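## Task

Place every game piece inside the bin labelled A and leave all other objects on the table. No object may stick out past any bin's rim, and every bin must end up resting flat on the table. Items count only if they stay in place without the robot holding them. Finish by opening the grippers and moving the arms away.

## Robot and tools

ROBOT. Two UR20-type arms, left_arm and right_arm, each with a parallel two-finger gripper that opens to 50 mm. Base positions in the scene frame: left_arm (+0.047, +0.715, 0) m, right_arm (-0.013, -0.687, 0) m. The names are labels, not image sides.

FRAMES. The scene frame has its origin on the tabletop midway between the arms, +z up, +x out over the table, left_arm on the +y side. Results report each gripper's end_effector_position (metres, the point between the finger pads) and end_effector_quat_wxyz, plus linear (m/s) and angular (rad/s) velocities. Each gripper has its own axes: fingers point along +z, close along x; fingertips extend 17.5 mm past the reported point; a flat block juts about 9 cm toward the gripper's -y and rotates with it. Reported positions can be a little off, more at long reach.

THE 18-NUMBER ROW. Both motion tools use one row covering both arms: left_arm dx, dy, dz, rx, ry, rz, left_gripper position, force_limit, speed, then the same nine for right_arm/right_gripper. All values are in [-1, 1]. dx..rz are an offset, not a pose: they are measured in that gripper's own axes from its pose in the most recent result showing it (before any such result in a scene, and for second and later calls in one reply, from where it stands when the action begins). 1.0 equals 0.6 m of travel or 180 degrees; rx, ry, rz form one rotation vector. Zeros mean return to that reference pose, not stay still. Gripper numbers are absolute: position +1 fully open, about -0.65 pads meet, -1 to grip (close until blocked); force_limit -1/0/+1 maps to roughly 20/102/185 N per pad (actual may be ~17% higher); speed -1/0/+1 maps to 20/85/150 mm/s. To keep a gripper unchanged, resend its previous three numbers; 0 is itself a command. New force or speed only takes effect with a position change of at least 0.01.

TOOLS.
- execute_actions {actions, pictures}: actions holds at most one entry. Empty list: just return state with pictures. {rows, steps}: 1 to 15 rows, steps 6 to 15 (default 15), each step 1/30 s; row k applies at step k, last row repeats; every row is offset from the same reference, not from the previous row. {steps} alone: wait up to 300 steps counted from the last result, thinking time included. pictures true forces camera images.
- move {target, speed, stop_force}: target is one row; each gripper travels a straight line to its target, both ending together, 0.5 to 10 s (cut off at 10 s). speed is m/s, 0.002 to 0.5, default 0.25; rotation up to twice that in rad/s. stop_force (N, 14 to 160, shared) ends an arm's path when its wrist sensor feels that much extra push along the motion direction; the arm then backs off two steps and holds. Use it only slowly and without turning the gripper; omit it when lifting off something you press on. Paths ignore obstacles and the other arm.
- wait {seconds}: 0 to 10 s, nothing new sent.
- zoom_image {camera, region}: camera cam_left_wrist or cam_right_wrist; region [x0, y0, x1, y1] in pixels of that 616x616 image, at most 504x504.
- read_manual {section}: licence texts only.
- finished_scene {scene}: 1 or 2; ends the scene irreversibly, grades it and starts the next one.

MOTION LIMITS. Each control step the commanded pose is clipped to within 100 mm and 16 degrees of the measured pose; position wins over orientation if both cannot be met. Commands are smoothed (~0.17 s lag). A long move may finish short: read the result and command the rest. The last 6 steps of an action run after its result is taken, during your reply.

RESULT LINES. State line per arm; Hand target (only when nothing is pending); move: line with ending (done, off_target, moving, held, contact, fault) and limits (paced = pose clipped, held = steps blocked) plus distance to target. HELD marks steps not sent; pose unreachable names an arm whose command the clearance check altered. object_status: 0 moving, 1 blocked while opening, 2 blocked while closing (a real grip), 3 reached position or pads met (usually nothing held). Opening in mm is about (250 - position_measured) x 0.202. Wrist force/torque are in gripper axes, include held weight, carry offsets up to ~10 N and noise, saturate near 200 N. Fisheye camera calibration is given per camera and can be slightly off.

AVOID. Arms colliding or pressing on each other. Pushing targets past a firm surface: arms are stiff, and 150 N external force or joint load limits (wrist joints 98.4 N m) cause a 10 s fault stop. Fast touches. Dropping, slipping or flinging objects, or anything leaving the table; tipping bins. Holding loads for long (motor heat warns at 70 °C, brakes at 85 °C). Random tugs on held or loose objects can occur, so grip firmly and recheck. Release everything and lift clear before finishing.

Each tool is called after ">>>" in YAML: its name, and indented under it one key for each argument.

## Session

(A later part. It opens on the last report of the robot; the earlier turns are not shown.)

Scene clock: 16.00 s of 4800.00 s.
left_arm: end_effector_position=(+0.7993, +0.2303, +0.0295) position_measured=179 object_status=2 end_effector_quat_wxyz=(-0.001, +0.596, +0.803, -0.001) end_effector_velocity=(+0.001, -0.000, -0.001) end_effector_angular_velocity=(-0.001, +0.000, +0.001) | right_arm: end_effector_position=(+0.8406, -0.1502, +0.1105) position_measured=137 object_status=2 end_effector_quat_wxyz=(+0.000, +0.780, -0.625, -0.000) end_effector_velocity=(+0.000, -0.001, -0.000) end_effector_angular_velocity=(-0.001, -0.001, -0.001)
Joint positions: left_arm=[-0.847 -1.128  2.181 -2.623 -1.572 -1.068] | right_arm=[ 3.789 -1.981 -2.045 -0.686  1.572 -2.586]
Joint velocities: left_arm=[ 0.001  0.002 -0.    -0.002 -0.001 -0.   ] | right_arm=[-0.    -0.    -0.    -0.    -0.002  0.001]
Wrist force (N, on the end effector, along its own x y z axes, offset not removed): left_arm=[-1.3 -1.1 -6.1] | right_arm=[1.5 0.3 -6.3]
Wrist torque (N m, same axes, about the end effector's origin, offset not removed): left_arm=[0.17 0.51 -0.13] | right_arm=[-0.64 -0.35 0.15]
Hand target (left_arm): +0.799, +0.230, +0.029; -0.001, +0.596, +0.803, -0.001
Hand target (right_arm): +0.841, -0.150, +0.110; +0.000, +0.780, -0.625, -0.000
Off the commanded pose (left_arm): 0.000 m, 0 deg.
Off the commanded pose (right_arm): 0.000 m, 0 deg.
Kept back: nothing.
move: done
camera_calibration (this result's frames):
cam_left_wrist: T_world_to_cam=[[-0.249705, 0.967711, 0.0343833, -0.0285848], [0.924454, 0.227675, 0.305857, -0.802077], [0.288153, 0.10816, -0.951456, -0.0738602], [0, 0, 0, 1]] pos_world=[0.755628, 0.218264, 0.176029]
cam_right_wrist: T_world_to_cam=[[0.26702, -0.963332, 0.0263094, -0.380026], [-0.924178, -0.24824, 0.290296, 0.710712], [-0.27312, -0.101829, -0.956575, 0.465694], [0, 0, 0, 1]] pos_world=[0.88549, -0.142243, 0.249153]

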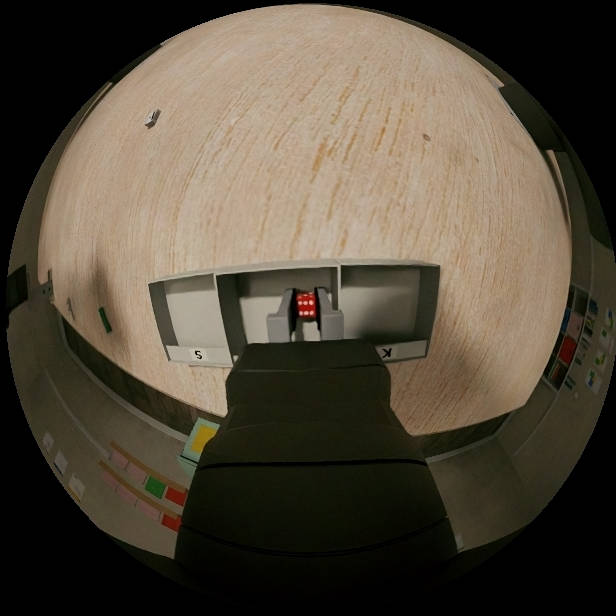

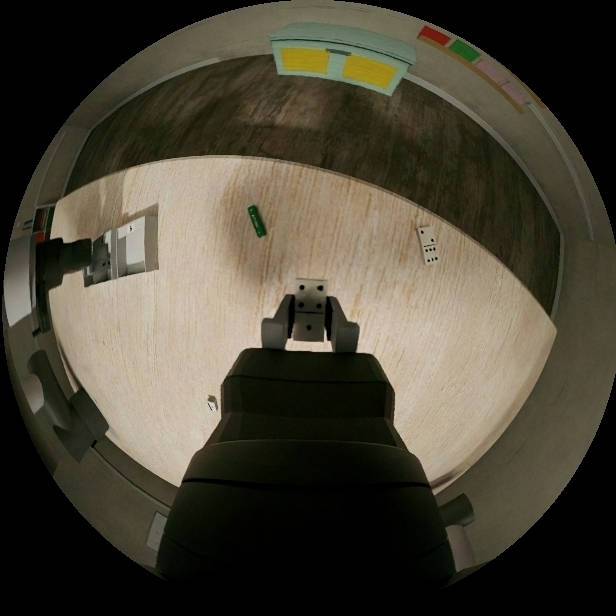

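>>> move:
  target: [0,0,0.004,0,0,0,-1,-0.6,0.5,0,0,0,0,0,0,-1,-0.6,0.5]
  speed: 0.006
  stop_force: 14

>>> execute_actions:
  actions:
    - {"rows":[[0,0,-0.0005,0,0,0,0.0,-0.6,0.5,0,0,0,0,0,0,-1,-0.6,0.5]],"steps":8}

>>> move:
  target: [0,0,-0.15,0,0,0,0.0,-0.6,0.5,0,0,0,0,0,0,-1,-0.6,0.5]
  speed: 0.2

>>> zoom_image:
  camera: "cam_left_wrist"
  region: [190, 210, 410, 360]

Scene clock: 16.90 s of 4800.00 s.
left_arm: end_effector_position=(+0.7993, +0.2302, +0.0290) position_measured=179 object_status=2 end_effector_quat_wxyz=(-0.001, +0.596, +0.803, -0.001) end_effector_velocity=(-0.001, -0.001, +0.001) end_effector_angular_velocity=(+0.000, +0.001, -0.003) | right_arm: end_effector_position=(+0.8406, -0.1502, +0.1105) position_measured=137 object_status=2 end_effector_quat_wxyz=(+0.000, +0.780, -0.625, -0.000) end_effector_velocity=(-0.000, -0.000, -0.000) end_effector_angular_velocity=(-0.000, +0.000, -0.000)
Joint positions: left_arm=[-0.847 -1.127  2.181 -2.624 -1.572 -1.068] | right_arm=[ 3.789 -1.981 -2.045 -0.686  1.572 -2.586]
Joint velocities: left_arm=[-0.002 -0.001 -0.     0.002 -0.001  0.001] | right_arm=[ 0. -0. -0. -0.  0.  0.]
Wrist force (N, on the end effector, along its own x y z axes, offset not removed): left_arm=[2.2 -2.4 -33.5] | right_arm=[2.3 2.2 -3.6]
Wrist torque (N m, same axes, about the end effector's origin, offset not removed): left_arm=[0.07 0.52 -0.19] | right_arm=[-0.19 -0.50 -0.05]
Hand target (left_arm): +0.799, +0.230, +0.029; -0.001, +0.596, +0.803, -0.001
Hand target (right_arm): +0.841, -0.150, +0.110; +0.000, +0.780, -0.625, -0.000
Off the commanded pose (left_arm): 0.002 m, 0 deg.
Off the commanded pose (right_arm): 0.000 m, 0 deg.
Kept back: nothing.
move: contact (left_arm)
camera_calibration (this result's frames):
cam_left_wrist: T_world_to_cam=[[-0.249705, 0.967714, 0.0343134, -0.0285346], [0.924444, 0.227694, 0.305873, -0.801916], [0.288184, 0.108099, -0.951454, -0.0743755], [0, 0, 0, 1]] pos_world=[0.755635, 0.218245, 0.175498]
cam_right_wrist: T_world_to_cam=[[0.26702, -0.963332, 0.0263095, -0.380026], [-0.924178, -0.248239, 0.290296, 0.710712], [-0.27312, -0.10183, -0.956575, 0.465694], [0, 0, 0, 1]] pos_world=[0.88549, -0.142243, 0.249153]

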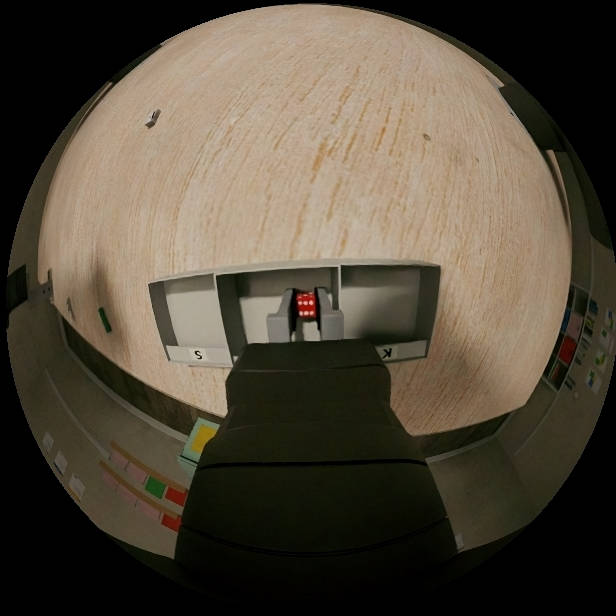

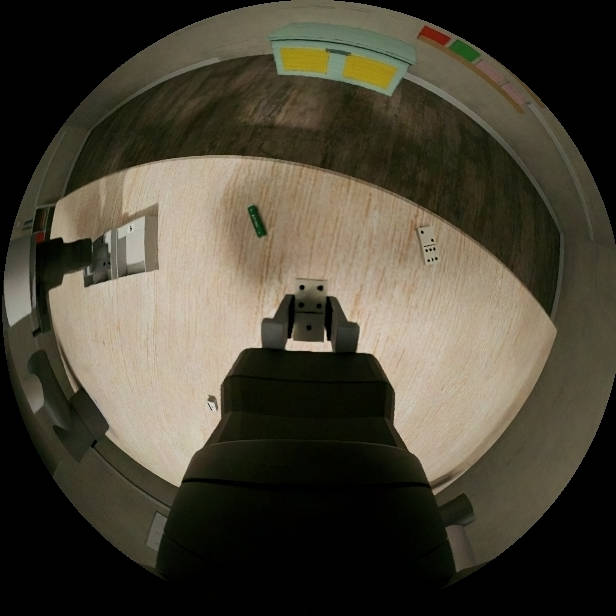

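Scene clock: 16.97 s of 4800.00 s.
left_arm: end_effector_position=(+0.7993, +0.2303, +0.0290) position_measured=160 object_status=0 end_effector_quat_wxyz=(-0.001, +0.596, +0.803, -0.001) end_effector_velocity=(-0.001, +0.003, -0.001) end_effector_angular_velocity=(+0.004, +0.004, +0.001) | right_arm: end_effector_position=(+0.8406, -0.1502, +0.1105) position_measured=137 object_status=2 end_effector_quat_wxyz=(+0.000, +0.780, -0.625, -0.000) end_effector_velocity=(-0.001, +0.000, +0.000) end_effector_angular_velocity=(+0.001, +0.001, +0.000)
Joint positions: left_arm=[-0.847 -1.127  2.181 -2.624 -1.572 -1.068] | right_arm=[ 3.789 -1.981 -2.045 -0.686  1.572 -2.586]
Joint velocities: left_arm=[ 0.002 -0.     0.     0.006 -0.     0.001] | right_arm=[-0.     0.    -0.001  0.     0.001 -0.   ]
Wrist force (N, on the end effector, along its own x y z axes, offset not removed): left_arm=[-0.6 -2.5 -13.3] | right_arm=[5.7 3.3 -9.0]
Wrist torque (N m, same axes, about the end effector's origin, offset not removed): left_arm=[-0.08 0.50 -0.19] | right_arm=[-0.02 -1.06 -0.05]
Steps of this call (steps 1 to 2: the first 2 steps of this action). Readings (end_effector_position | what the end effector reports):
1: left_arm (+0.7993, +0.2302, +0.0290) | right_arm (+0.8406, -0.1502, +0.1105) | left_arm position_measured=179 object_status=0 | right_arm position_measured=137 object_status=2
2: the state above

Scene clock: 18.17 s of 4800.00 s.
left_arm: end_effector_position=(+0.7994, +0.2306, +0.1188) position_measured=152 object_status=3 end_effector_quat_wxyz=(-0.001, +0.596, +0.803, -0.001) end_effector_velocity=(-0.000, -0.001, +0.000) end_effector_angular_velocity=(+0.001, +0.001, -0.002) | right_arm: end_effector_position=(+0.8406, -0.1502, +0.1105) position_measured=137 object_status=2 end_effector_quat_wxyz=(+0.000, +0.780, -0.625, -0.000) end_effector_velocity=(-0.000, +0.000, +0.000) end_effector_angular_velocity=(+0.001, +0.001, +0.001)
Joint positions: left_arm=[-0.846 -1.232  2.148 -2.486 -1.572 -1.068] | right_arm=[ 3.789 -1.981 -2.045 -0.686  1.572 -2.586]
Joint velocities: left_arm=[-0.001  0.    -0.001  0.002 -0.     0.001] | right_arm=[-0.     0.    -0.     0.     0.001 -0.001]
Wrist force (N, on the end effector, along its own x y z axes, offset not removed): left_arm=[-2.2 -1.8 -4.1] | right_arm=[-4.8 -3.3 -1.3]
Wrist torque (N m, same axes, about the end effector's origin, offset not removed): left_arm=[0.03 0.64 -0.17] | right_arm=[-1.44 0.95 0.29]
Hand target (left_arm): +0.799, +0.231, +0.119; -0.001, +0.596, +0.803, -0.001
Hand target (right_arm): +0.841, -0.150, +0.110; +0.000, +0.780, -0.625, -0.000
Off your previous action's commanded pose (left_arm): 0.000 m, 0 deg at its last step (step 6 of this call).
Off your previous action's commanded pose (right_arm): 0.000 m, 0 deg at its last step (step 6 of this call).
Off the commanded pose (left_arm): 0.000 m, 0 deg.
Off the commanded pose (right_arm): 0.000 m, 0 deg.
Kept back: nothing.
move: done
camera_calibration (this result's frames):
cam_left_wrist: T_world_to_cam=[[-0.249735, 0.967698, 0.0345347, -0.0319768], [0.924496, 0.227675, 0.305731, -0.829562], [0.287993, 0.108279, -0.951491, 0.0111834], [0, 0, 0, 1]] pos_world=[0.75572, 0.218604, 0.265368]
cam_right_wrist: T_world_to_cam=[[0.267021, -0.963332, 0.0263094, -0.380026], [-0.924178, -0.24824, 0.290296, 0.710712], [-0.27312, -0.10183, -0.956575, 0.465694], [0, 0, 0, 1]] pos_world=[0.88549, -0.142243, 0.249153]

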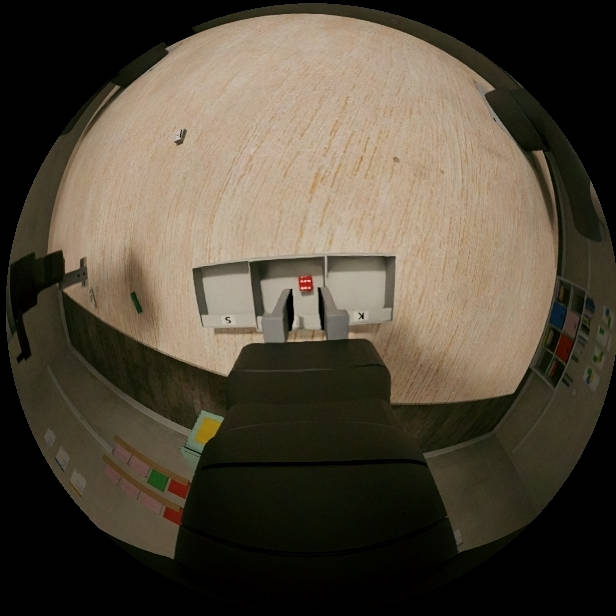

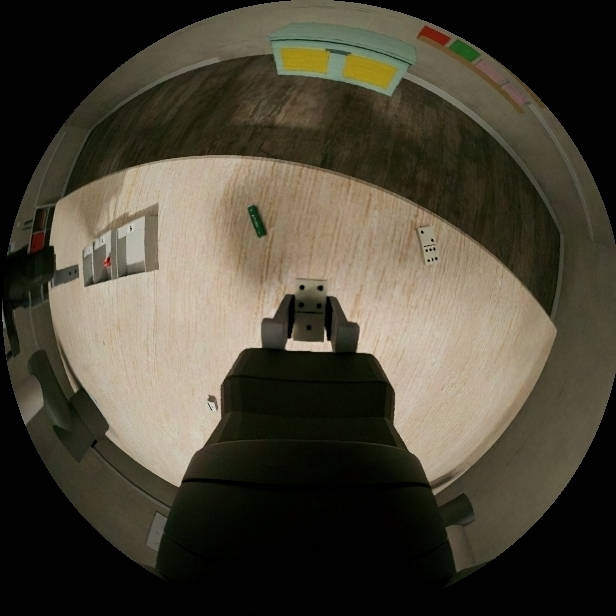

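Region (190, 210, 410, 360) of cam_left_wrist's 616x616 image, scaled by 2.291, with more detail than that image has; it fills the top 344 rows of this view, and the rest is white.

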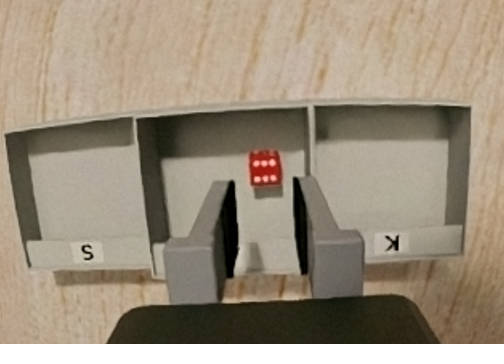

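>>> move:
  target: [0.62,0,-0.1,0,0,0,0.0,-0.6,0.5,-0.572,-0.083,0.033,0,0,-0.023,-1,-0.6,0.5]
  speed: 0.35

>>> zoom_image:
  camera: "cam_right_wrist"
  region: [210, 210, 410, 360]

Scene clock: 20.30 s of 4800.00 s.
left_arm: end_effector_position=(+0.6916, +0.5865, +0.1775) position_measured=152 object_status=3 end_effector_quat_wxyz=(-0.001, +0.596, +0.803, -0.001) end_effector_velocity=(+0.000, +0.003, +0.000) end_effector_angular_velocity=(-0.000, +0.000, +0.002) | right_arm: end_effector_position=(+0.8145, +0.1954, +0.0915) position_measured=137 object_status=2 end_effector_quat_wxyz=(+0.000, +0.803, -0.597, -0.000) end_effector_velocity=(+0.000, +0.001, +0.000) end_effector_angular_velocity=(-0.001, -0.001, +0.000)
Joint positions: left_arm=[-0.552 -1.532  2.425 -2.461 -1.573 -0.773] | right_arm=[ 4.011 -2.17  -1.736 -0.807  1.571 -2.436]
Joint velocities: left_arm=[ 0.004 -0.001  0.     0.001 -0.     0.002] | right_arm=[ 0.001 -0.001  0.002 -0.001 -0.001  0.   ]
Wrist force (N, on the end effector, along its own x y z axes, offset not removed): left_arm=[0.1 0.3 -5.5] | right_arm=[-1.0 1.0 -3.4]
Wrist torque (N m, same axes, about the end effector's origin, offset not removed): left_arm=[0.40 0.17 -0.27] | right_arm=[-0.47 0.05 0.16]
Hand target (left_arm): +0.692, +0.587, +0.178; -0.001, +0.596, +0.803, -0.001
Hand target (right_arm): +0.814, +0.196, +0.092; +0.000, +0.803, -0.597, -0.000
Off the commanded pose (left_arm): 0.001 m, 0 deg.
Off the commanded pose (right_arm): 0.001 m, 0 deg.
Kept back: nothing.
move: done
camera_calibration (this result's frames):
cam_left_wrist: T_world_to_cam=[[-0.249683, 0.967726, 0.0341244, -0.405254], [0.924843, 0.22788, 0.304526, -0.828998], [0.286922, 0.107595, -0.951892, 0.0607533], [0, 0, 0, 1]] pos_world=[0.648077, 0.574551, 0.324111]
cam_right_wrist: T_world_to_cam=[[0.335818, -0.941549, 0.0266906, -0.0999858], [-0.904024, -0.314218, 0.289839, 0.77441], [-0.264511, -0.121462, -0.956703, 0.472463], [0, 0, 0, 1]] pos_world=[0.858634, 0.206578, 0.230221]

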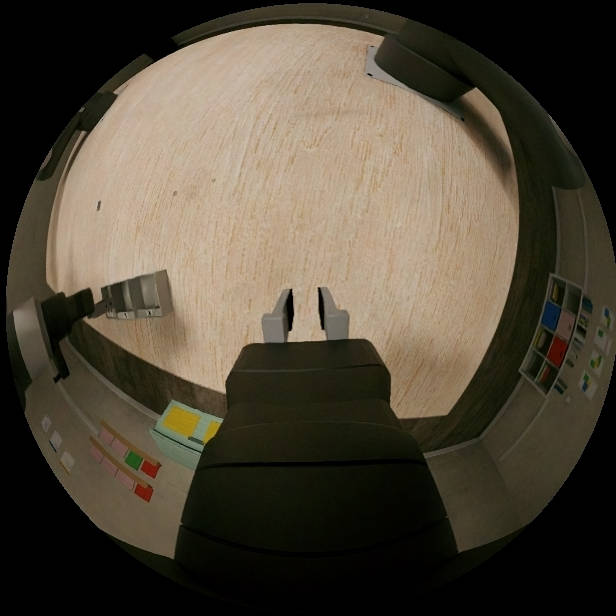

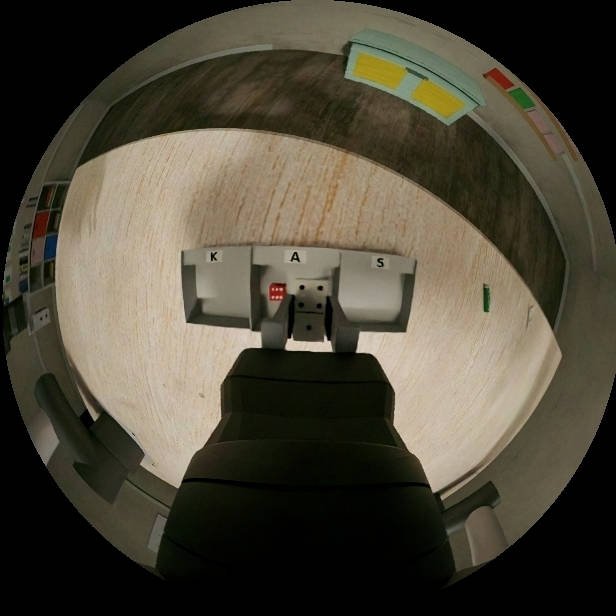

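Region (210, 210, 410, 360) of cam_right_wrist's 616x616 image, scaled by 2.520, with more detail than that image has; it fills the top 378 rows of this view, and the rest is white.

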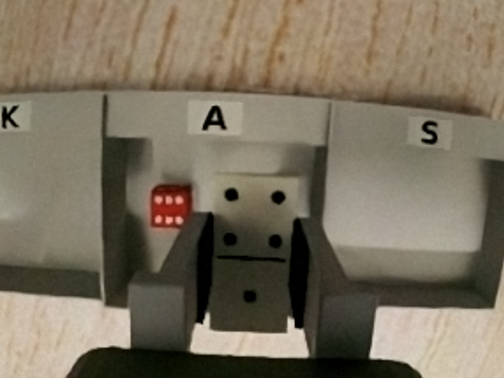

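>>> move:
  target: [0,0,0,0,0,0,0.0,-0.6,0.5,-0.001,0,0.101,0,0,0,-1,-0.6,0.5]
  speed: 0.08

>>> move:
  target: [0,0,0,0,0,0,0.0,-0.6,0.5,0,0,0.0075,0,0,0,-1,-0.6,0.5]
  speed: 0.008
  stop_force: 14

Scene clock: 21.93 s of 4800.00 s.
left_arm: end_effector_position=(+0.6915, +0.5865, +0.1775) position_measured=152 object_status=3 end_effector_quat_wxyz=(-0.001, +0.596, +0.803, -0.001) end_effector_velocity=(+0.000, -0.000, -0.000) end_effector_angular_velocity=(+0.000, +0.001, +0.000) | right_arm: end_effector_position=(+0.8143, +0.1961, +0.0311) position_measured=137 object_status=2 end_effector_quat_wxyz=(+0.000, +0.803, -0.597, -0.000) end_effector_velocity=(-0.000, +0.000, -0.002) end_effector_angular_velocity=(+0.000, +0.001, -0.001)
Joint positions: left_arm=[-0.552 -1.532  2.425 -2.461 -1.573 -0.773] | right_arm=[ 4.012 -2.221 -1.752 -0.739  1.571 -2.435]
Joint velocities: left_arm=[-0.     0.001 -0.     0.    -0.    -0.   ] | right_arm=[-0.    -0.001 -0.     0.001  0.001  0.001]
Wrist force (N, on the end effector, along its own x y z axes, offset not removed): left_arm=[-0.9 -1.3 -4.0] | right_arm=[-0.5 1.8 -9.6]
Wrist torque (N m, same axes, about the end effector's origin, offset not removed): left_arm=[0.16 0.31 -0.20] | right_arm=[-0.55 0.27 0.15]
Hand target (left_arm): +0.692, +0.586, +0.178; -0.001, +0.596, +0.803, -0.001
Hand target (right_arm): +0.814, +0.196, +0.031; +0.000, +0.803, -0.597, -0.000
Off the commanded pose (left_arm): 0.000 m, 0 deg.
Off the commanded pose (right_arm): 0.000 m, 0 deg.
Kept back: nothing.
move: done
camera_calibration (this result's frames):
cam_left_wrist: T_world_to_cam=[[-0.249593, 0.967748, 0.0341567, -0.405385], [0.924885, 0.227792, 0.304465, -0.828909], [0.286865, 0.107583, -0.951911, 0.0608217], [0, 0, 0, 1]] pos_world=[0.648016, 0.574586, 0.324117]
cam_right_wrist: T_world_to_cam=[[0.335818, -0.941549, 0.0266914, -0.0976581], [-0.904024, -0.314217, 0.28984, 0.792012], [-0.264512, -0.121463, -0.956703, 0.414688], [0, 0, 0, 1]] pos_world=[0.858484, 0.207283, 0.169783]

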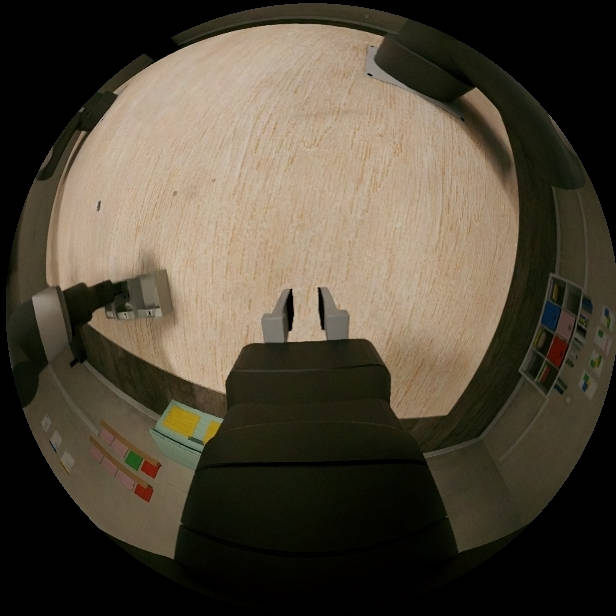

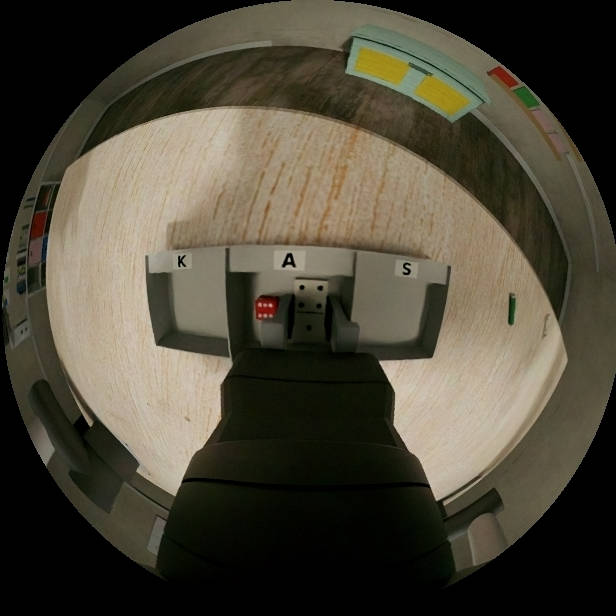

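Scene clock: 22.80 s of 4800.00 s.
left_arm: end_effector_position=(+0.6915, +0.5865, +0.1775) position_measured=152 object_status=3 end_effector_quat_wxyz=(-0.001, +0.596, +0.803, -0.001) end_effector_velocity=(-0.000, +0.000, -0.000) end_effector_angular_velocity=(+0.000, +0.001, -0.001) | right_arm: end_effector_position=(+0.8144, +0.1962, +0.0271) position_measured=137 object_status=2 end_effector_quat_wxyz=(-0.000, +0.803, -0.597, -0.000) end_effector_velocity=(+0.000, -0.000, +0.001) end_effector_angular_velocity=(-0.000, -0.000, -0.000)
Joint positions: left_arm=[-0.552 -1.532  2.425 -2.461 -1.573 -0.773] | right_arm=[ 4.012 -2.225 -1.753 -0.734  1.571 -2.435]
Joint velocities: left_arm=[-0.     0.     0.     0.    -0.     0.001] | right_arm=[ 0.     0.001  0.    -0.002 -0.     0.   ]
Wrist force (N, on the end effector, along its own x y z axes, offset not removed): left_arm=[0.1 -0.4 -6.3] | right_arm=[8.0 12.6 -26.5]
Wrist torque (N m, same axes, about the end effector's origin, offset not removed): left_arm=[0.30 0.17 -0.19] | right_arm=[0.44 -0.31 0.23]
Hand target (left_arm): +0.691, +0.586, +0.178; -0.001, +0.596, +0.803, -0.001
Hand target (right_arm): +0.814, +0.196, +0.027; +0.000, +0.803, -0.597, -0.000
Off the commanded pose (left_arm): 0.000 m, 0 deg.
Off the commanded pose (right_arm): 0.001 m, 0 deg.
Kept back: nothing.
move: contact (right_arm)
camera_calibration (this result's frames):
cam_left_wrist: T_world_to_cam=[[-0.249617, 0.967742, 0.0341649, -0.405364], [0.924882, 0.227814, 0.304456, -0.828915], [0.286852, 0.107596, -0.951913, 0.0608161], [0, 0, 0, 1]] pos_world=[0.648018, 0.574583, 0.324109]
cam_right_wrist: T_world_to_cam=[[0.335809, -0.941555, 0.0265682, -0.097494], [-0.904058, -0.314261, 0.289688, 0.793252], [-0.264408, -0.121299, -0.956752, 0.410806], [0, 0, 0, 1]] pos_world=[0.858505, 0.207322, 0.165835]

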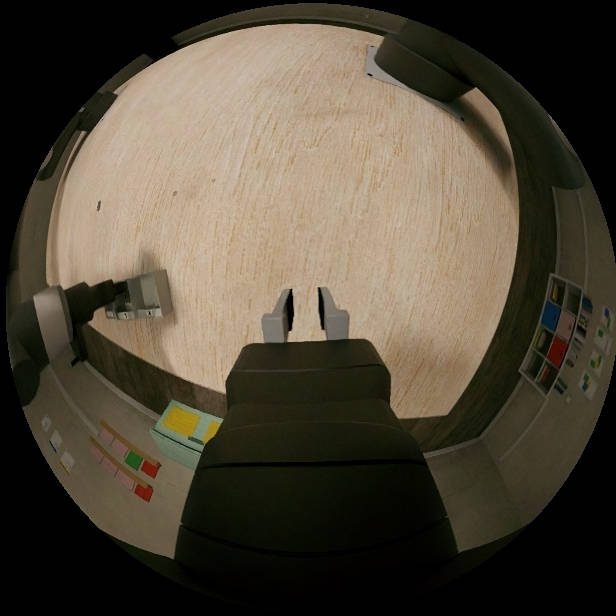

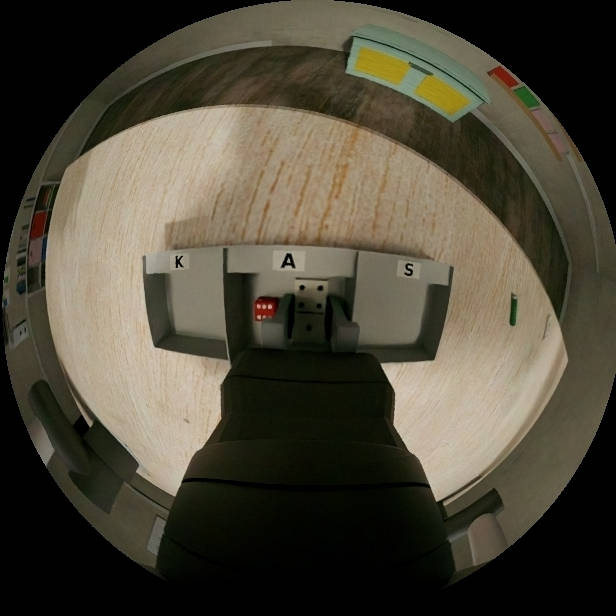

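>>> execute_actions:
  actions: []

Scene clock: 23.57 s of 4800.00 s.
left_arm: end_effector_position=(+0.6915, +0.5865, +0.1775) position_measured=152 object_status=3 end_effector_quat_wxyz=(-0.001, +0.596, +0.803, -0.001) end_effector_velocity=(+0.000, +0.001, +0.000) end_effector_angular_velocity=(-0.000, -0.000, +0.002) | right_arm: end_effector_position=(+0.8143, +0.1961, +0.0273) position_measured=137 object_status=2 end_effector_quat_wxyz=(+0.000, +0.803, -0.597, -0.000) end_effector_velocity=(-0.000, -0.000, +0.000) end_effector_angular_velocity=(-0.000, +0.000, +0.000)
Joint positions: left_arm=[-0.552 -1.532  2.425 -2.461 -1.573 -0.773] | right_arm=[ 4.012 -2.225 -1.753 -0.735  1.571 -2.435]
Joint velocities: left_arm=[ 0.001 -0.     0.    -0.     0.    -0.001] | right_arm=[-0.  0. -0. -0.  0. -0.]
Wrist force (N, on the end effector, along its own x y z axes, offset not removed): left_arm=[-1.7 -2.7 -4.3] | right_arm=[-5.2 2.9 -18.4]
Wrist torque (N m, same axes, about the end effector's origin, offset not removed): left_arm=[-0.09 0.51 -0.23] | right_arm=[-0.32 1.20 0.28]
Hand target (left_arm): +0.691, +0.586, +0.178; -0.001, +0.596, +0.803, -0.001
Hand target (right_arm): +0.814, +0.196, +0.027; +0.000, +0.803, -0.597, -0.000
Off the commanded pose (left_arm): 0.000 m, 0 deg.
Off the commanded pose (right_arm): 0.001 m, 0 deg.
Kept back: nothing.
Steps of this call (steps 1 to 23: nothing new was sent). Readings (end_effector_position | what the end effector reports):
1: left_arm (+0.6915, +0.5865, +0.1775) | right_arm (+0.8144, +0.1961, +0.0271) | left_arm position_measured=152 object_status=3 | right_arm position_measured=137 object_status=2
2: left_arm (+0.6915, +0.5865, +0.1775) | right_arm (+0.8144, +0.1961, +0.0271) | left_arm position_measured=152 object_status=3 | right_arm position_measured=137 object_status=2
4: left_arm (+0.6915, +0.5865, +0.1775) | right_arm (+0.8143, +0.1961, +0.0272) | left_arm position_measured=152 object_status=3 | right_arm position_measured=137 object_status=2
8: left_arm (+0.6915, +0.5865, +0.1775) | right_arm (+0.8143, +0.1961, +0.0272) | left_arm position_measured=152 object_status=3 | right_arm position_measured=137 object_status=2
23: the state above
camera_calibration (this result's frames):
cam_left_wrist: T_world_to_cam=[[-0.249617, 0.967742, 0.0341651, -0.405365], [0.924882, 0.227814, 0.304456, -0.828915], [0.286852, 0.107596, -0.951913, 0.060816], [0, 0, 0, 1]] pos_world=[0.648018, 0.574583, 0.324109]
cam_right_wrist: T_world_to_cam=[[0.335812, -0.94155, 0.0267072, -0.0975483], [-0.904022, -0.314206, 0.28986, 0.793099], [-0.264526, -0.121482, -0.956696, 0.411104], [0, 0, 0, 1]] pos_world=[0.858484, 0.207292, 0.166019]

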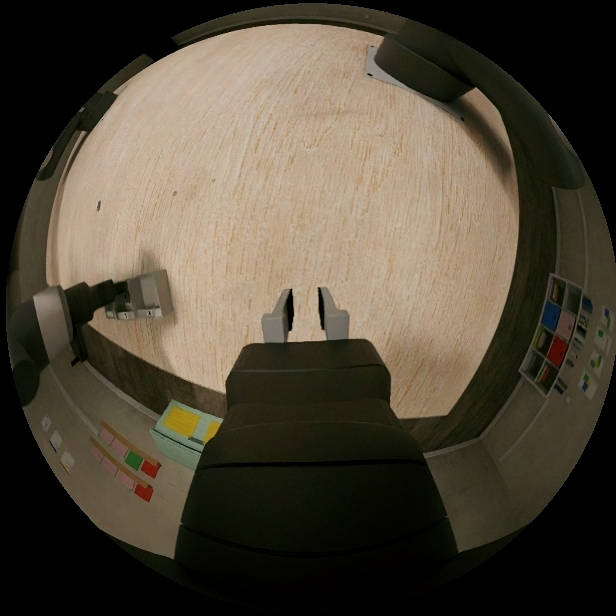

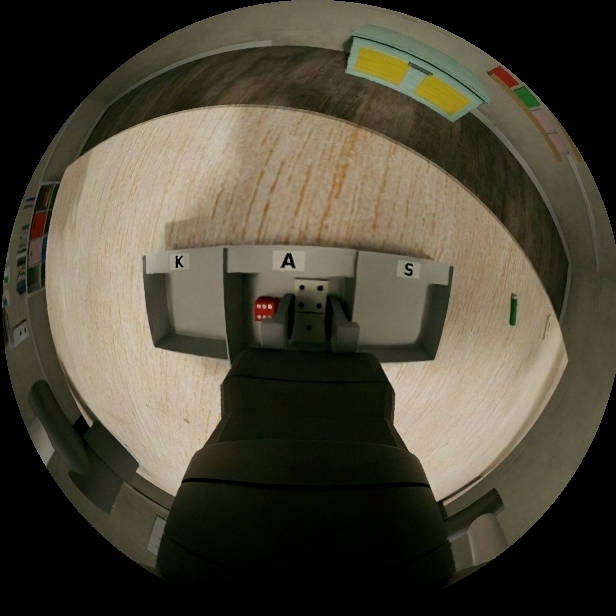

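>>> execute_actions:
  actions:
    - {"rows": [[0,0,0,0,0,0,0.0,-0.6,0.5, 0,0,-0.001,0,0,0,0.27,-0.6,0.5]], "steps": 8}

>>> move:
  target: [0,0,0,0,0,0,0.0,-0.6,0.5, 0,0,-0.13,0,0,0,0.27,-0.6,0.5]
  speed: 0.2

Scene clock: 24.00 s of 4800.00 s.
left_arm: end_effector_position=(+0.6915, +0.5865, +0.1775) position_measured=152 object_status=3 end_effector_quat_wxyz=(-0.001, +0.596, +0.803, -0.001) end_effector_velocity=(-0.000, -0.001, +0.000) end_effector_angular_velocity=(-0.000, -0.000, -0.003) | right_arm: end_effector_position=(+0.8143, +0.1961, +0.0274) position_measured=118 object_status=0 end_effector_quat_wxyz=(+0.000, +0.803, -0.597, -0.000) end_effector_velocity=(-0.001, -0.001, +0.002) end_effector_angular_velocity=(-0.003, +0.002, -0.001)
Joint positions: left_arm=[-0.552 -1.532  2.425 -2.461 -1.573 -0.773] | right_arm=[ 4.012 -2.225 -1.753 -0.735  1.571 -2.435]
Joint velocities: left_arm=[-0.001 -0.    -0.     0.    -0.     0.001] | right_arm=[ 0.     0.003  0.    -0.007  0.001  0.001]
Wrist force (N, on the end effector, along its own x y z axes, offset not removed): left_arm=[-0.1 -0.4 -4.2] | right_arm=[-0.7 -2.6 -18.1]
Wrist torque (N m, same axes, about the end effector's origin, offset not removed): left_arm=[0.36 0.19 -0.24] | right_arm=[-1.58 -0.10 0.23]
Steps of this call (steps 1 to 11: nothing new was sent; steps 12 to 13: the first 2 steps of this action). Readings (end_effector_position | what the end effector reports):
12: left_arm (+0.6915, +0.5865, +0.1775) | right_arm (+0.8143, +0.1961, +0.0273) | left_arm position_measured=152 object_status=3 | right_arm position_measured=136 object_status=0
13: the state above

Scene clock: 25.13 s of 4800.00 s.
left_arm: end_effector_position=(+0.6915, +0.5865, +0.1775) position_measured=152 object_status=3 end_effector_quat_wxyz=(-0.001, +0.596, +0.803, -0.001) end_effector_velocity=(+0.001, -0.000, +0.001) end_effector_angular_velocity=(-0.001, -0.002, +0.000) | right_arm: end_effector_position=(+0.8142, +0.1959, +0.1056) position_measured=112 object_status=3 end_effector_quat_wxyz=(+0.000, +0.803, -0.597, -0.000) end_effector_velocity=(-0.000, +0.000, +0.002) end_effector_angular_velocity=(-0.000, +0.000, +0.000)
Joint positions: left_arm=[-0.552 -1.532  2.425 -2.461 -1.573 -0.773] | right_arm=[ 4.012 -2.159 -1.73  -0.823  1.571 -2.435]
Joint velocities: left_arm=[ 0.    -0.002 -0.001  0.    -0.    -0.   ] | right_arm=[ 0.     0.002  0.001 -0.002  0.    -0.   ]
Wrist force (N, on the end effector, along its own x y z axes, offset not removed): left_arm=[-1.2 -1.5 -5.0] | right_arm=[4.9 1.4 -4.7]
Wrist torque (N m, same axes, about the end effector's origin, offset not removed): left_arm=[0.09 0.33 -0.19] | right_arm=[-0.63 -0.90 0.21]
Hand target (left_arm): +0.691, +0.586, +0.177; -0.001, +0.596, +0.803, -0.001
Hand target (right_arm): +0.814, +0.196, +0.106; +0.000, +0.803, -0.597, -0.000
Off your previous action's commanded pose (left_arm): 0.000 m, 0 deg at its last step (step 6 of this call).
Off your previous action's commanded pose (right_arm): 0.000 m, 0 deg at its last step (step 6 of this call).
Off the commanded pose (left_arm): 0.000 m, 0 deg.
Off the commanded pose (right_arm): 0.000 m, 0 deg.
Kept back: nothing.
move: done
camera_calibration (this result's frames):
cam_left_wrist: T_world_to_cam=[[-0.249618, 0.967742, 0.0341651, -0.405364], [0.924882, 0.227814, 0.304456, -0.828915], [0.286851, 0.107596, -0.951913, 0.060816], [0, 0, 0, 1]] pos_world=[0.648018, 0.574583, 0.324109]
cam_right_wrist: T_world_to_cam=[[0.335815, -0.941547, 0.026783, -0.0997683], [-0.904006, -0.314178, 0.28994, 0.770241], [-0.264578, -0.121578, -0.95667, 0.48599], [0, 0, 0, 1]] pos_world=[0.858388, 0.207142, 0.24428]

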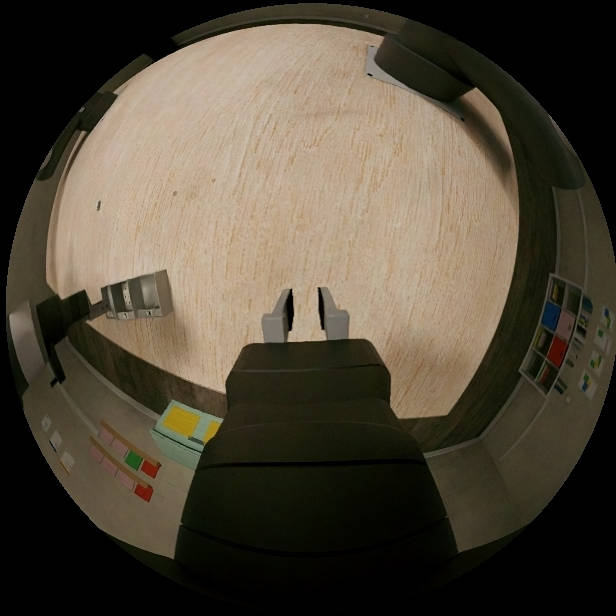

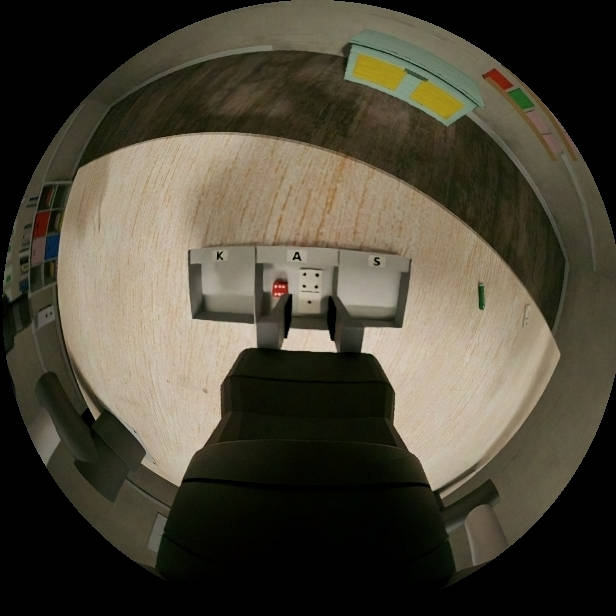

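>>> move:
  target: [0,0,0,0,0,0,0.0,-0.6,0.5, 0.819,0.030,0.03,0,0,-0.03,1,-0.6,0.5]
  speed: 0.35

>>> zoom_image:
  camera: "cam_right_wrist"
  region: [250,230,370,350]

Scene clock: 29.30 s of 4800.00 s.
left_arm: end_effector_position=(+0.6915, +0.5865, +0.1775) position_measured=152 object_status=3 end_effector_quat_wxyz=(-0.001, +0.596, +0.803, -0.001) end_effector_velocity=(+0.001, -0.000, +0.000) end_effector_angular_velocity=(+0.000, -0.001, +0.001) | right_arm: end_effector_position=(+0.9382, -0.2793, +0.0865) position_measured=3 object_status=3 end_effector_quat_wxyz=(+0.000, +0.830, -0.558, -0.001) end_effector_velocity=(-0.000, -0.002, -0.000) end_effector_angular_velocity=(-0.002, +0.001, +0.000)
Joint positions: left_arm=[-0.552 -1.532  2.425 -2.461 -1.573 -0.773] | right_arm=[ 3.619 -2.026 -2.017 -0.67   1.572 -2.922]
Joint velocities: left_arm=[ 0.     0.001 -0.001 -0.     0.    -0.001] | right_arm=[-0.001  0.    -0.001 -0.001 -0.002 -0.002]
Wrist force (N, on the end effector, along its own x y z axes, offset not removed): left_arm=[-1.2 -0.5 -5.4] | right_arm=[-5.2 3.2 -8.9]
Wrist torque (N m, same axes, about the end effector's origin, offset not removed): left_arm=[0.30 0.41 -0.23] | right_arm=[-0.40 0.89 0.48]
Hand target (left_arm): +0.691, +0.586, +0.177; -0.001, +0.596, +0.803, -0.001
Hand target (right_arm): +0.938, -0.279, +0.087; +0.000, +0.830, -0.558, -0.001
Off the commanded pose (left_arm): 0.000 m, 0 deg.
Off the commanded pose (right_arm): 0.001 m, 0 deg.
Kept back: nothing.
move: done
camera_calibration (this result's frames):
cam_left_wrist: T_world_to_cam=[[-0.249617, 0.967742, 0.0341649, -0.405364], [0.924882, 0.227814, 0.304456, -0.828915], [0.286852, 0.107596, -0.951913, 0.0608161], [0, 0, 0, 1]] pos_world=[0.648018, 0.574583, 0.324109]
cam_right_wrist: T_world_to_cam=[[0.422955, -0.905781, 0.0258816, -0.660002], [-0.870154, -0.398017, 0.290543, 0.683276], [-0.252867, -0.145407, -0.956512, 0.425122], [0, 0, 0, 1]] pos_world=[0.981206, -0.264046, 0.225196]

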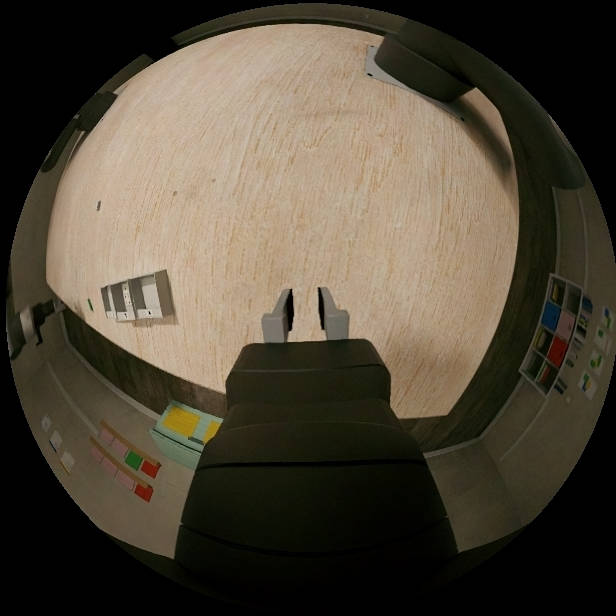

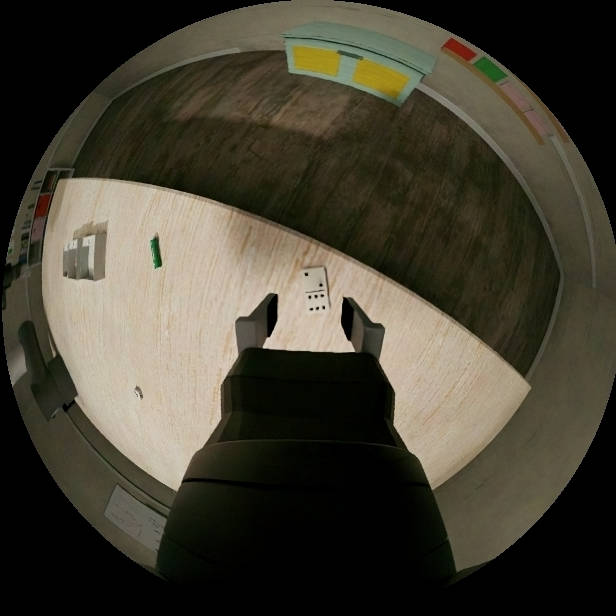

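Region (250, 230, 370, 350) of cam_right_wrist's 616x616 image, scaled by 4.200, with more detail than that image has.

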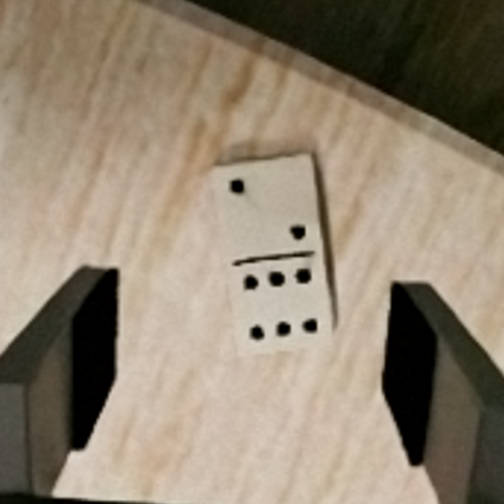

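>>> move:
  target: [0,0,0,0,0,0,0.0,-0.6,0.5, 0.0067,-0.004,0.08,0,0,-0.055,1,-0.6,0.5]
  speed: 0.15

>>> zoom_image:
  camera: "cam_right_wrist"
  region: [250,230,370,350]

Scene clock: 30.63 s of 4800.00 s.
left_arm: end_effector_position=(+0.6915, +0.5865, +0.1775) position_measured=152 object_status=3 end_effector_quat_wxyz=(-0.001, +0.596, +0.803, -0.001) end_effector_velocity=(-0.000, -0.000, +0.001) end_effector_angular_velocity=(-0.001, -0.000, +0.001) | right_arm: end_effector_position=(+0.9419, -0.2820, +0.0387) position_measured=3 object_status=3 end_effector_quat_wxyz=(+0.000, +0.875, -0.485, -0.001) end_effector_velocity=(-0.000, -0.000, -0.002) end_effector_angular_velocity=(-0.000, +0.000, +0.005)
Joint positions: left_arm=[-0.552 -1.532  2.425 -2.461 -1.573 -0.773] | right_arm=[ 3.61  -2.078 -2.028 -0.607  1.572 -3.104]
Joint velocities: left_arm=[ 0.    -0.001 -0.     0.    -0.001 -0.   ] | right_arm=[-0.    -0.001 -0.001  0.002 -0.    -0.006]
Wrist force (N, on the end effector, along its own x y z axes, offset not removed): left_arm=[-1.9 -1.3 -5.0] | right_arm=[-1.9 0.6 -2.4]
Wrist torque (N m, same axes, about the end effector's origin, offset not removed): left_arm=[0.16 0.53 -0.18] | right_arm=[-0.74 0.28 0.23]
Hand target (left_arm): +0.691, +0.586, +0.177; -0.001, +0.596, +0.803, -0.001
Hand target (right_arm): +0.942, -0.282, +0.039; +0.000, +0.875, -0.484, -0.001
Off the commanded pose (left_arm): 0.000 m, 0 deg.
Off the commanded pose (right_arm): 0.000 m, 0 deg.
Kept back: nothing.
move: done
camera_calibration (this result's frames):
cam_left_wrist: T_world_to_cam=[[-0.249618, 0.967742, 0.0341649, -0.405364], [0.924882, 0.227814, 0.304456, -0.828915], [0.286852, 0.107596, -0.951913, 0.0608161], [0, 0, 0, 1]] pos_world=[0.648018, 0.574583, 0.324109]
cam_right_wrist: T_world_to_cam=[[0.572052, -0.819812, 0.0257834, -0.778992], [-0.789004, -0.541421, 0.290405, 0.582486], [-0.224118, -0.18647, -0.956556, 0.341244], [0, 0, 0, 1]] pos_world=[0.981687, -0.259626, 0.177347]

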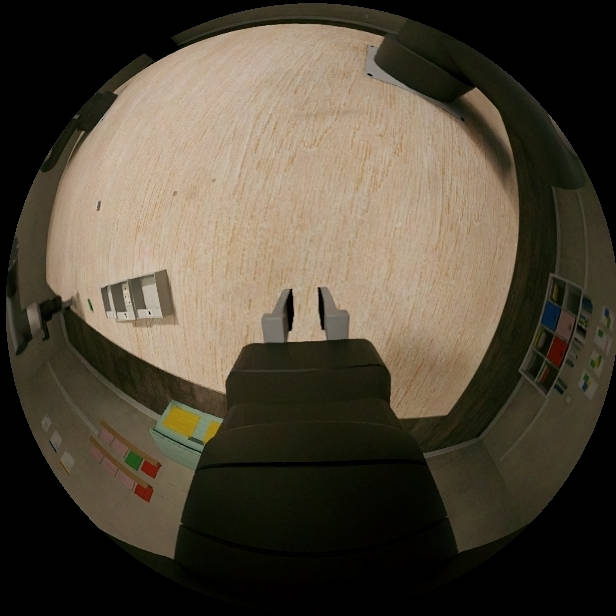

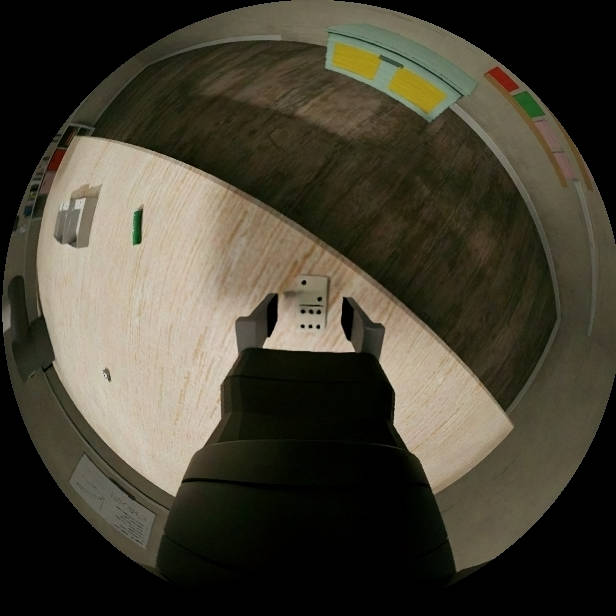

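Region (250, 230, 370, 350) of cam_right_wrist's 616x616 image, scaled by 4.200, with more detail than that image has.

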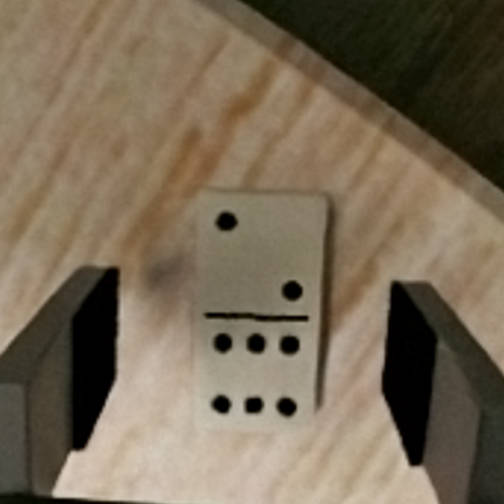

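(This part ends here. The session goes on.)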